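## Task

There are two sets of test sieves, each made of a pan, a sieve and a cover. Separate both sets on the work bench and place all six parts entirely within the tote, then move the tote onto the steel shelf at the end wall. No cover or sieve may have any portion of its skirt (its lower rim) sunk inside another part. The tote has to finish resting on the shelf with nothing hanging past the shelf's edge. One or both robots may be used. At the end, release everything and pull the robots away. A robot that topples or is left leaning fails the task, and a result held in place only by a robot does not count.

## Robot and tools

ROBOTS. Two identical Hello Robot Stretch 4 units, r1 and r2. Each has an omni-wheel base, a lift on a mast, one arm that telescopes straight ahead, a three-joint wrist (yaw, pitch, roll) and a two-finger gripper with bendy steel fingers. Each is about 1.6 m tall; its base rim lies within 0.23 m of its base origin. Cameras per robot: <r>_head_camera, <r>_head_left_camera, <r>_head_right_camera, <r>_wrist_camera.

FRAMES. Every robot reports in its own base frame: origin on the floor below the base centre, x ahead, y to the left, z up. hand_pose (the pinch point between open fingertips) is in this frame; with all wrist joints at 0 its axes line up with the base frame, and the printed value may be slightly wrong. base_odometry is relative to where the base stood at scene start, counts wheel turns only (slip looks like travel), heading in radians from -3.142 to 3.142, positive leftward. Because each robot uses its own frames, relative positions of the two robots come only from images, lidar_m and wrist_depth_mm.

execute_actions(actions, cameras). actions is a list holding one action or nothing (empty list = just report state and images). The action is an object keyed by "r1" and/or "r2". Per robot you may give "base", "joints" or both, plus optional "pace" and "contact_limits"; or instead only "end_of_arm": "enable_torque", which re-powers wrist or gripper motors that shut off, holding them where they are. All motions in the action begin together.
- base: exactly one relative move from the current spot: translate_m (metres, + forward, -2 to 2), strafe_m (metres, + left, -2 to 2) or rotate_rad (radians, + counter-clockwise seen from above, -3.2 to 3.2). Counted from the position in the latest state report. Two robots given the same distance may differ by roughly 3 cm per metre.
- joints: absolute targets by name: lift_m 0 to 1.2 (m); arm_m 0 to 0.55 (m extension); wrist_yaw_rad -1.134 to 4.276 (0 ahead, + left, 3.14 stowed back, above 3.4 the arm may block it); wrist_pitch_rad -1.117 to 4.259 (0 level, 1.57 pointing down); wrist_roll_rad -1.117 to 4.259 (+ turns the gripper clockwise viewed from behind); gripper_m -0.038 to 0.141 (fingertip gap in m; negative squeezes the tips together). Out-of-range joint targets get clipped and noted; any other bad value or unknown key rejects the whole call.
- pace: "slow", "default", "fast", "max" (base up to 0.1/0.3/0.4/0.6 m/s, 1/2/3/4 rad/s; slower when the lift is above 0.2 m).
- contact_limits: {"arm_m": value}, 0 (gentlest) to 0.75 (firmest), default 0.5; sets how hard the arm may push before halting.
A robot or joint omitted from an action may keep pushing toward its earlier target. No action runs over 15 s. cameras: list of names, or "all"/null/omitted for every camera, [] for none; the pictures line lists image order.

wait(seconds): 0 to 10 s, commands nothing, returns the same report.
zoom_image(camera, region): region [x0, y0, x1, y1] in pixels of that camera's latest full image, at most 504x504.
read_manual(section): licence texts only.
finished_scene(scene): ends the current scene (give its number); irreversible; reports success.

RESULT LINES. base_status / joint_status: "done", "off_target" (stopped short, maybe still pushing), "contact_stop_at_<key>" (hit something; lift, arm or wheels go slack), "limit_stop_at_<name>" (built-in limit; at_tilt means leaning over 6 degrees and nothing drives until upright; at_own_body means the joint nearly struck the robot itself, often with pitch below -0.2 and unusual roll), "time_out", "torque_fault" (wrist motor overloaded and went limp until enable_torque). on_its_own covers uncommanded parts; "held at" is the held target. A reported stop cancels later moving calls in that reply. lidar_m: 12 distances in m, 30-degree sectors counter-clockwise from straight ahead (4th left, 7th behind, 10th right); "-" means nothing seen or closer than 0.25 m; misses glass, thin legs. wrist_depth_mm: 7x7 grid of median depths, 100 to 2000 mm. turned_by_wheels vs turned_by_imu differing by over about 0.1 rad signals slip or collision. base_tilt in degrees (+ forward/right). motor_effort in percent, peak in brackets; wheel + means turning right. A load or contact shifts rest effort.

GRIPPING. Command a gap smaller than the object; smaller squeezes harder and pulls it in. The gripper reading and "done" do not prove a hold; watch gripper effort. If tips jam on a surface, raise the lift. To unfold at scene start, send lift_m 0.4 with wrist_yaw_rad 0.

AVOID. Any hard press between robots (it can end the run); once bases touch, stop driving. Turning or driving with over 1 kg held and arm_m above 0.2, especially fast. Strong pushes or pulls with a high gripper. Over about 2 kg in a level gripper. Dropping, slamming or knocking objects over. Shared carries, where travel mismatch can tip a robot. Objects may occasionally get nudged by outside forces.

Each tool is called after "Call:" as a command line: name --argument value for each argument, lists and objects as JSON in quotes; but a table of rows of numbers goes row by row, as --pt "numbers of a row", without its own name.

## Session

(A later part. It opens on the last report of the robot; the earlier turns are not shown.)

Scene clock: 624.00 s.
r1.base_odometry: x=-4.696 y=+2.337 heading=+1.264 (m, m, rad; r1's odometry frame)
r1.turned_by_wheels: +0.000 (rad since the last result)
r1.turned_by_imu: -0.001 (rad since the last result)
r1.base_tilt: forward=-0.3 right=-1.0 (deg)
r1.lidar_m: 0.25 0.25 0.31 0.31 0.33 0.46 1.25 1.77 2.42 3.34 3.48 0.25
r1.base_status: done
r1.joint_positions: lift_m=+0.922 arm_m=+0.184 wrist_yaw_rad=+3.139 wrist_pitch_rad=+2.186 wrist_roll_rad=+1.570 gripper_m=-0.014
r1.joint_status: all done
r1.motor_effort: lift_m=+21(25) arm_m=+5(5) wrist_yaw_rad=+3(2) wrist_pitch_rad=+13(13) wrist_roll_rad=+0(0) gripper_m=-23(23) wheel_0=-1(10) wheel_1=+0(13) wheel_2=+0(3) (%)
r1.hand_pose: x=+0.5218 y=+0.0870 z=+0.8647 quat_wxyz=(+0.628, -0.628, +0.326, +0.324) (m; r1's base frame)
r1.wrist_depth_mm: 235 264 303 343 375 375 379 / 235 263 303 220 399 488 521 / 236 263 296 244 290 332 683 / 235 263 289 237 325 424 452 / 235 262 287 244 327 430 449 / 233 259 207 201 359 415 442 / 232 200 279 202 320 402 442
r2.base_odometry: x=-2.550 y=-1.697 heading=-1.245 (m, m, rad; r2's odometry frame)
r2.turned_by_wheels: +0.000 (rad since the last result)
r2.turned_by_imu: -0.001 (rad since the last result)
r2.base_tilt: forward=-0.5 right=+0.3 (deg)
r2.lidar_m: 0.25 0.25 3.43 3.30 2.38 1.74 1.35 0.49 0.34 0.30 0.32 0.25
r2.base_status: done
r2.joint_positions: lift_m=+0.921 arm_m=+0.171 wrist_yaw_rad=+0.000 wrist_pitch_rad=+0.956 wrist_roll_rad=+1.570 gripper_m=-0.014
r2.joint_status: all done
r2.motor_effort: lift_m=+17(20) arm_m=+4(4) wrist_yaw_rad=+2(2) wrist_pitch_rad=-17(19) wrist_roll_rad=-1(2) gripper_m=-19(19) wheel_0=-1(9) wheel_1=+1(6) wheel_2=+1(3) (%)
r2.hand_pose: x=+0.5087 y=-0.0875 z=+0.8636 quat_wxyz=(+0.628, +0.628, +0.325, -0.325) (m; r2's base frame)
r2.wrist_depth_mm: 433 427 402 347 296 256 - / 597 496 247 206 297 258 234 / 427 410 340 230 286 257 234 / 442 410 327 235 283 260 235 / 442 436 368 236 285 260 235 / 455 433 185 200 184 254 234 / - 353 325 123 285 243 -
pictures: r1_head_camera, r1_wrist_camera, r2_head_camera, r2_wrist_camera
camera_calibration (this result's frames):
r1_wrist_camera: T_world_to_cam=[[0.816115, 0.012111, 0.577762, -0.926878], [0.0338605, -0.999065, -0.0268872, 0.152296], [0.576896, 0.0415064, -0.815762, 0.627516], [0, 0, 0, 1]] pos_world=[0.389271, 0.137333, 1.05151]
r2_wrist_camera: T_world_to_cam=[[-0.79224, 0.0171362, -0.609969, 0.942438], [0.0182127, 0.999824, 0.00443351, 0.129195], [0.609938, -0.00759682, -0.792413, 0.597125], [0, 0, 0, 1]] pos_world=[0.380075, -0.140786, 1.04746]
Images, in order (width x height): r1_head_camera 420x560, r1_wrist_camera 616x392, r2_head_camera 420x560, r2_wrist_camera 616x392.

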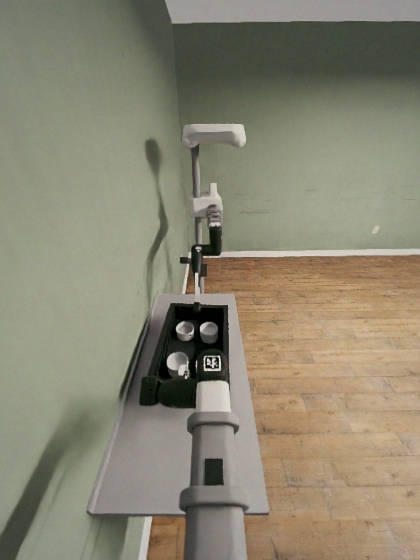

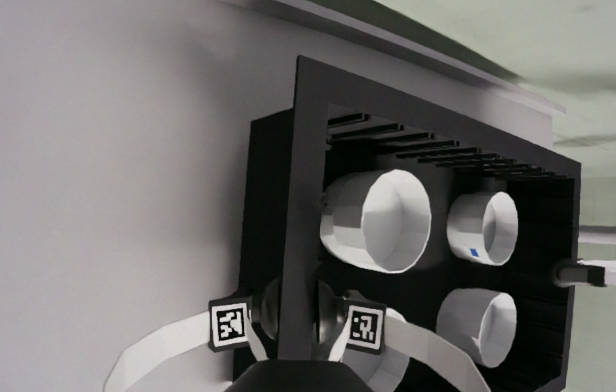

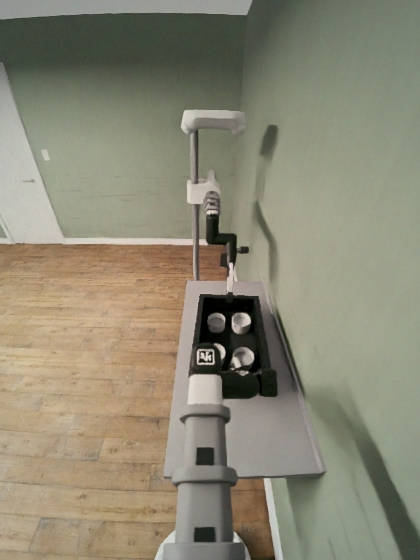

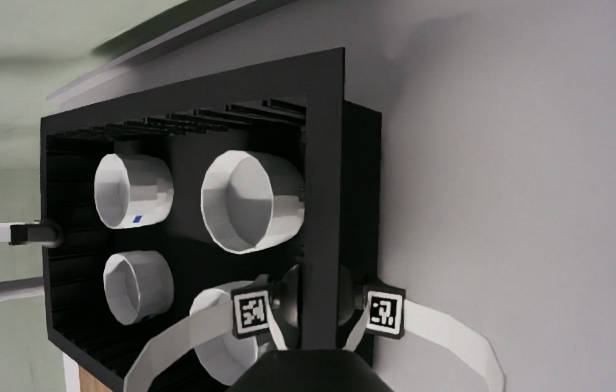

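Call:
execute_actions --actions '[{"r1": {"joints": {"lift_m": 0.899}, "pace": "slow"}, "r2": {"base": {"strafe_m": -0.028}, "joints": {"lift_m": 0.898}, "pace": "slow"}}]' --cameras '["r1_wrist_camera", "r2_wrist_camera"]'

Scene clock: 633.23 s.
r1.base_odometry: x=-4.696 y=+2.337 heading=+1.264 (m, m, rad; r1's odometry frame)
r1.turned_by_wheels: +0.000 (rad since the last result)
r1.turned_by_imu: -0.001 (rad since the last result)
r1.base_tilt: forward=-0.4 right=-1.0 (deg)
r1.lidar_m: 0.25 0.25 0.33 0.30 0.32 0.44 1.23 1.76 2.40 3.33 3.48 0.25
r1.base_status: not commanded
r1.joint_positions: lift_m=+0.899 arm_m=+0.184 wrist_yaw_rad=+3.139 wrist_pitch_rad=+2.186 wrist_roll_rad=+1.570 gripper_m=-0.014
r1.joint_status: all done
r1.motor_effort: lift_m=+21(19) arm_m=+5(5) wrist_yaw_rad=+1(2) wrist_pitch_rad=+14(14) wrist_roll_rad=+1(0) gripper_m=-22(22) wheel_0=-1(1) wheel_1=+0(0) wheel_2=+0(0) (%)
r1.hand_pose: x=+0.5218 y=+0.0870 z=+0.8417 quat_wxyz=(+0.628, -0.628, +0.326, +0.325) (m; r1's base frame)
r1.wrist_depth_mm: 216 243 278 325 364 377 382 / 216 242 277 209 267 459 521 / 216 241 271 242 324 340 442 / 217 241 270 242 327 430 449 / 215 240 268 240 342 433 449 / 214 239 206 201 325 415 445 / 213 224 262 202 320 384 430
r2.base_odometry: x=-2.577 y=-1.706 heading=-1.245 (m, m, rad; r2's odometry frame)
r2.turned_by_wheels: +0.000 (rad since the last result)
r2.turned_by_imu: -0.001 (rad since the last result)
r2.base_tilt: forward=-0.4 right=+0.4 (deg)
r2.lidar_m: 0.25 0.25 3.43 3.33 2.36 1.71 1.19 0.42 0.28 0.27 0.30 0.25
r2.base_status: done
r2.joint_positions: lift_m=+0.898 arm_m=+0.171 wrist_yaw_rad=+0.000 wrist_pitch_rad=+0.956 wrist_roll_rad=+1.570 gripper_m=-0.014
r2.joint_status: all done
r2.motor_effort: lift_m=+16(16) arm_m=+4(4) wrist_yaw_rad=+3(3) wrist_pitch_rad=-19(19) wrist_roll_rad=-1(2) gripper_m=-19(22) wheel_0=+1(5) wheel_1=-1(6) wheel_2=+1(0) (%)
r2.hand_pose: x=+0.5086 y=-0.0875 z=+0.8407 quat_wxyz=(+0.628, +0.628, +0.325, -0.325) (m; r2's base frame)
r2.wrist_depth_mm: 370 370 357 315 271 235 - / 521 462 254 210 271 236 215 / 462 330 325 245 266 236 215 / 449 418 332 243 267 237 216 / 442 430 351 241 266 237 216 / 452 430 185 201 183 232 216 / 424 370 322 124 267 222 -
pictures: r1_wrist_camera, r2_wrist_camera
camera_calibration (this result's frames):
r1_wrist_camera: T_world_to_cam=[[0.816216, 0.0124176, 0.577614, -0.913489], [0.0342314, -0.999052, -0.0268939, 0.151554], [0.576732, 0.0417238, -0.815867, 0.608953], [0, 0, 0, 1]] pos_world=[0.389213, 0.137346, 1.02854]
r2_wrist_camera: T_world_to_cam=[[-0.792362, 0.0171361, -0.60981, 0.928351], [0.0182135, 0.999824, 0.00442986, 0.1293], [0.609779, -0.00759675, -0.792535, 0.579175], [0, 0, 0, 1]] pos_world=[0.380066, -0.140786, 1.02456]
Images, in order (width x height): r1_wrist_camera 616x392, r2_wrist_camera 616x392.

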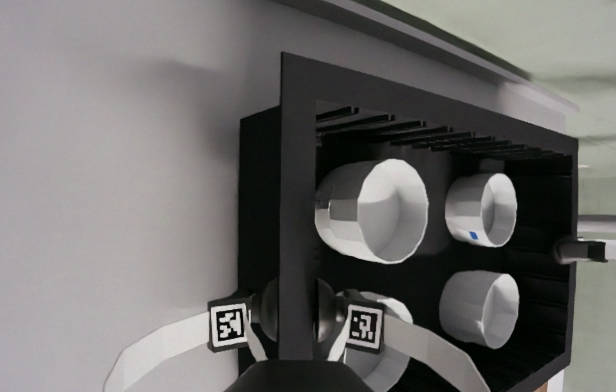

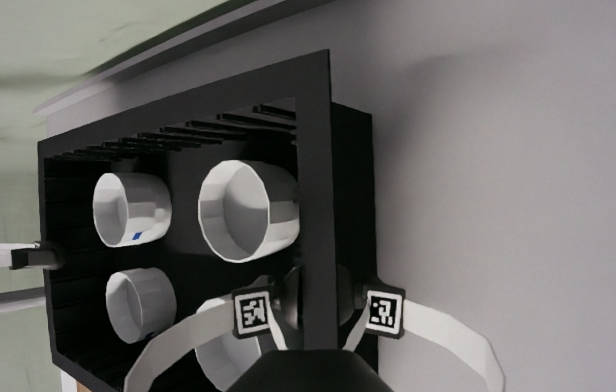

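Call:
execute_actions --actions '[{"r1": {"joints": {"gripper_m": 0.08, "arm_m": 0.179}}, "r2": {"joints": {"gripper_m": 0.08, "arm_m": 0.166}}}]' --cameras '["r1_wrist_camera", "r2_wrist_camera"]'

Scene clock: 641.03 s.
r1.base_odometry: x=-4.696 y=+2.337 heading=+1.264 (m, m, rad; r1's odometry frame)
r1.turned_by_wheels: +0.000 (rad since the last result)
r1.turned_by_imu: -0.001 (rad since the last result)
r1.base_tilt: forward=-0.4 right=-1.0 (deg)
r1.lidar_m: 0.25 0.25 0.33 0.30 0.33 0.45 1.26 1.77 2.41 3.33 3.48 0.26
r1.base_status: not commanded
r1.joint_positions: lift_m=+0.899 arm_m=+0.180 wrist_yaw_rad=+3.140 wrist_pitch_rad=+2.188 wrist_roll_rad=+1.570 gripper_m=+0.080
r1.joint_status: all done
r1.motor_effort: lift_m=+21(20) arm_m=-5(6) wrist_yaw_rad=-1(2) wrist_pitch_rad=+8(15) wrist_roll_rad=-1(1) gripper_m=-1(21) wheel_0=-1(1) wheel_1=+0(0) wheel_2=+0(0) (%)
r1.hand_pose: x=+0.5179 y=+0.0872 z=+0.8420 quat_wxyz=(+0.628, -0.628, +0.325, +0.324) (m; r1's base frame)
r1.wrist_depth_mm: 216 244 279 327 368 375 377 / 218 243 281 228 370 469 517 / 217 243 273 248 322 370 609 / 217 243 273 247 332 445 466 / 216 242 272 246 351 445 449 / 215 237 213 245 212 421 459 / 214 230 268 156 332 397 430
r2.base_odometry: x=-2.577 y=-1.706 heading=-1.245 (m, m, rad; r2's odometry frame)
r2.turned_by_wheels: +0.000 (rad since the last result)
r2.turned_by_imu: -0.001 (rad since the last result)
r2.base_tilt: forward=-0.5 right=+0.4 (deg)
r2.lidar_m: 0.25 0.25 3.45 3.34 2.37 1.73 1.16 0.44 0.30 0.27 0.28 0.25
r2.base_status: not commanded
r2.joint_positions: lift_m=+0.898 arm_m=+0.167 wrist_yaw_rad=+0.000 wrist_pitch_rad=+0.952 wrist_roll_rad=+1.570 gripper_m=+0.080
r2.joint_status: all done
r2.motor_effort: lift_m=+16(16) arm_m=-4(7) wrist_yaw_rad=+3(2) wrist_pitch_rad=-6(19) wrist_roll_rad=-1(1) gripper_m=+0(19) wheel_0=+1(1) wheel_1=-1(1) wheel_2=+1(1) (%)
r2.hand_pose: x=+0.5049 y=-0.0875 z=+0.8414 quat_wxyz=(+0.629, +0.628, +0.324, -0.324) (m; r2's base frame)
r2.wrist_depth_mm: 370 370 364 322 273 236 - / 521 462 355 217 274 237 216 / 654 368 334 248 270 238 216 / 466 427 338 248 270 239 217 / 449 439 351 247 264 239 216 / 459 436 198 245 213 235 216 / 445 394 330 124 268 229 -
pictures: r1_wrist_camera, r2_wrist_camera
camera_calibration (this result's frames):
r1_wrist_camera: T_world_to_cam=[[0.814882, 0.013169, 0.579477, -0.911479], [0.0352102, -0.99902, -0.0268106, 0.15127], [0.578556, 0.042251, -0.814548, 0.6094], [0, 0, 0, 1]] pos_world=[0.38485, 0.137377, 1.02862]
r2_wrist_camera: T_world_to_cam=[[-0.789727, 0.0170709, -0.613221, 0.927388], [0.018113, 0.999826, 0.00450673, 0.129337], [0.613192, -0.00754817, -0.789898, 0.578067], [0, 0, 0, 1]] pos_world=[0.375574, -0.140783, 1.02473]
Images, in order (width x height): r1_wrist_camera 616x392, r2_wrist_camera 616x392.

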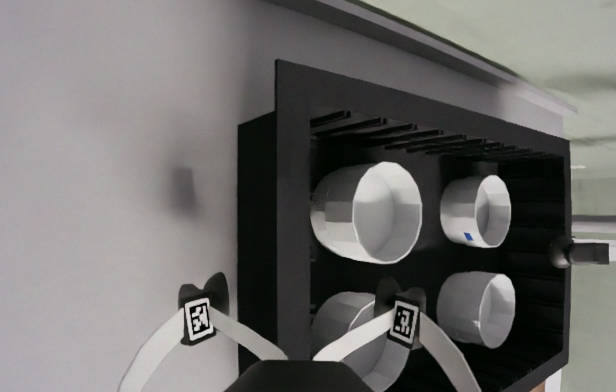

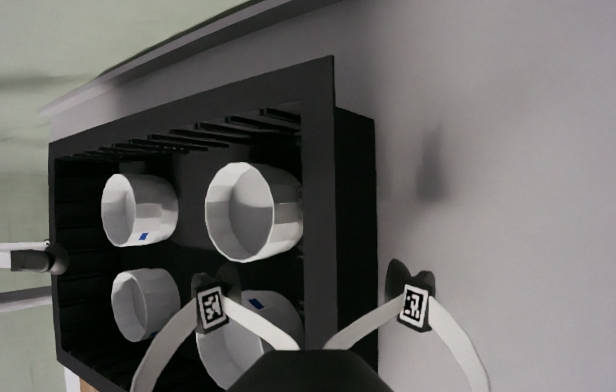

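Call:
execute_actions --actions '[{"r1": {"base": {"translate_m": -0.3}, "joints": {"arm_m": 0.0}}, "r2": {"base": {"translate_m": -0.3}, "joints": {"arm_m": 0.0}}}]' --cameras '["r1_head_camera", "r2_head_camera", "r1_wrist_camera", "r2_wrist_camera"]'

Scene clock: 647.37 s.
r1.base_odometry: x=-4.787 y=+2.051 heading=+1.264 (m, m, rad; r1's odometry frame)
r1.turned_by_wheels: +0.000 (rad since the last result)
r1.turned_by_imu: -0.002 (rad since the last result)
r1.base_tilt: forward=-0.4 right=-1.0 (deg)
r1.lidar_m: 0.52 0.47 0.31 0.30 0.32 0.45 1.22 1.42 1.97 3.37 3.46 3.51
r1.base_status: done
r1.joint_positions: lift_m=+0.899 arm_m=+0.002 wrist_yaw_rad=+3.140 wrist_pitch_rad=+2.189 wrist_roll_rad=+1.570 gripper_m=+0.080
r1.joint_status: all done
r1.motor_effort: lift_m=+20(20) arm_m=-5(4) wrist_yaw_rad=-2(3) wrist_pitch_rad=+6(8) wrist_roll_rad=+1(0) gripper_m=-3(4) wheel_0=-1(8) wheel_1=-2(10) wheel_2=+2(9) (%)
r1.hand_pose: x=+0.3397 y=+0.0872 z=+0.8421 quat_wxyz=(+0.628, -0.628, +0.325, +0.324) (m; r1's base frame)
r1.wrist_depth_mm: 377 377 387 387 382 375 377 / 525 539 549 549 430 473 521 / 820 904 991 1008 430 496 634 / 831 931 1060 1255 424 488 530 / 831 931 1060 1229 421 480 530 / 831 904 212 1205 212 488 535 / 831 878 1042 156 410 484 634
r2.base_odometry: x=-2.673 y=-1.422 heading=-1.245 (m, m, rad; r2's odometry frame)
r2.turned_by_wheels: +0.000 (rad since the last result)
r2.turned_by_imu: -0.001 (rad since the last result)
r2.base_tilt: forward=-0.4 right=+0.3 (deg)
r2.lidar_m: 0.50 3.49 3.46 3.35 1.94 1.42 1.19 0.41 0.30 0.27 0.30 0.41
r2.base_status: done
r2.joint_positions: lift_m=+0.898 arm_m=+0.001 wrist_yaw_rad=+0.000 wrist_pitch_rad=+0.951 wrist_roll_rad=+1.570 gripper_m=+0.080
r2.joint_status: all done
r2.motor_effort: lift_m=+16(16) arm_m=-4(10) wrist_yaw_rad=+1(1) wrist_pitch_rad=-6(6) wrist_roll_rad=+0(1) gripper_m=+3(2) wheel_0=+0(5) wheel_1=+1(4) wheel_2=+0(8) (%)
r2.hand_pose: x=+0.3391 y=-0.0874 z=+0.8415 quat_wxyz=(+0.629, +0.628, +0.324, -0.324) (m; r2's base frame)
r2.wrist_depth_mm: 368 370 382 387 387 382 384 / 521 469 442 564 564 559 549 / 627 496 439 1118 1025 904 842 / 530 496 439 1281 1078 960 842 / 521 488 427 1281 1060 960 842 / 525 500 198 1229 213 917 842 / 661 504 430 124 1060 904 842
pictures: r1_head_camera, r1_wrist_camera, r2_head_camera, r2_wrist_camera
camera_calibration (this result's frames):
r1_wrist_camera: T_world_to_cam=[[0.814659, 0.012946, 0.579795, -0.766499], [0.0349469, -0.99903, -0.0267964, 0.157578], [0.578886, 0.042092, -0.814321, 0.71225], [0, 0, 0, 1]] pos_world=[0.206617, 0.137368, 1.02863]
r2_wrist_camera: T_world_to_cam=[[-0.789537, 0.0168422, -0.613471, 0.796644], [0.0178232, 0.999831, 0.00451077, 0.132387], [0.613443, -0.00737261, -0.789704, 0.679515], [0, 0, 0, 1]] pos_world=[0.209777, -0.140772, 1.02474]
Images, in order (width x height): r1_head_camera 420x560, r1_wrist_camera 616x392, r2_head_camera 420x560, r2_wrist_camera 616x392.

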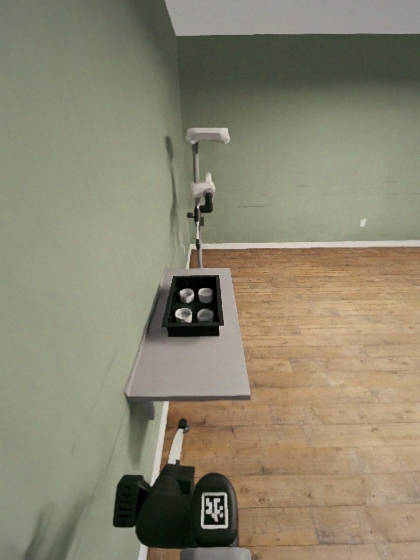

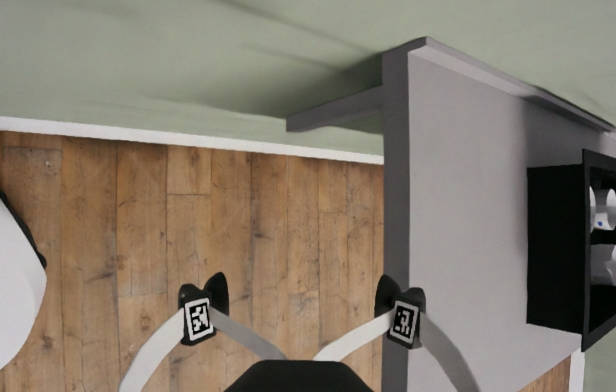

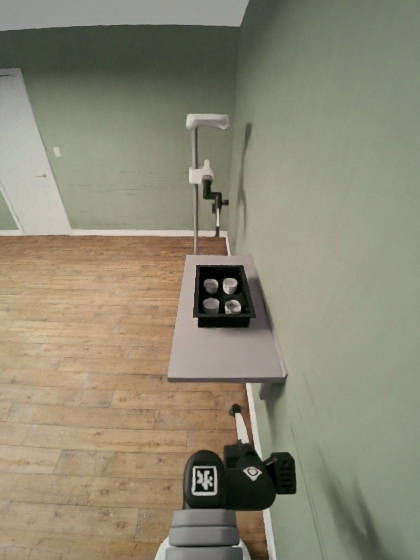

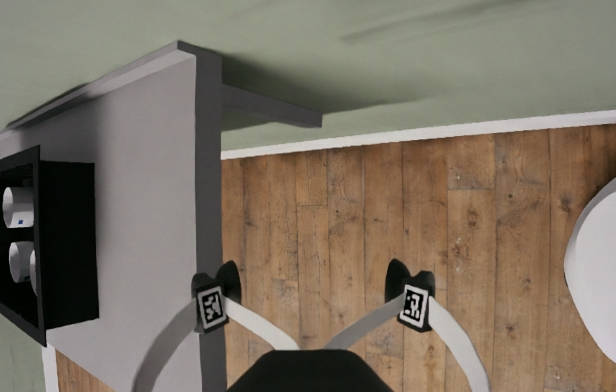

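The tote is sitting in the middle of the shelf with all six parts inside, and both robots have moved clear.

Call:
finished_scene --scene 2

The scene is finished: the task was done.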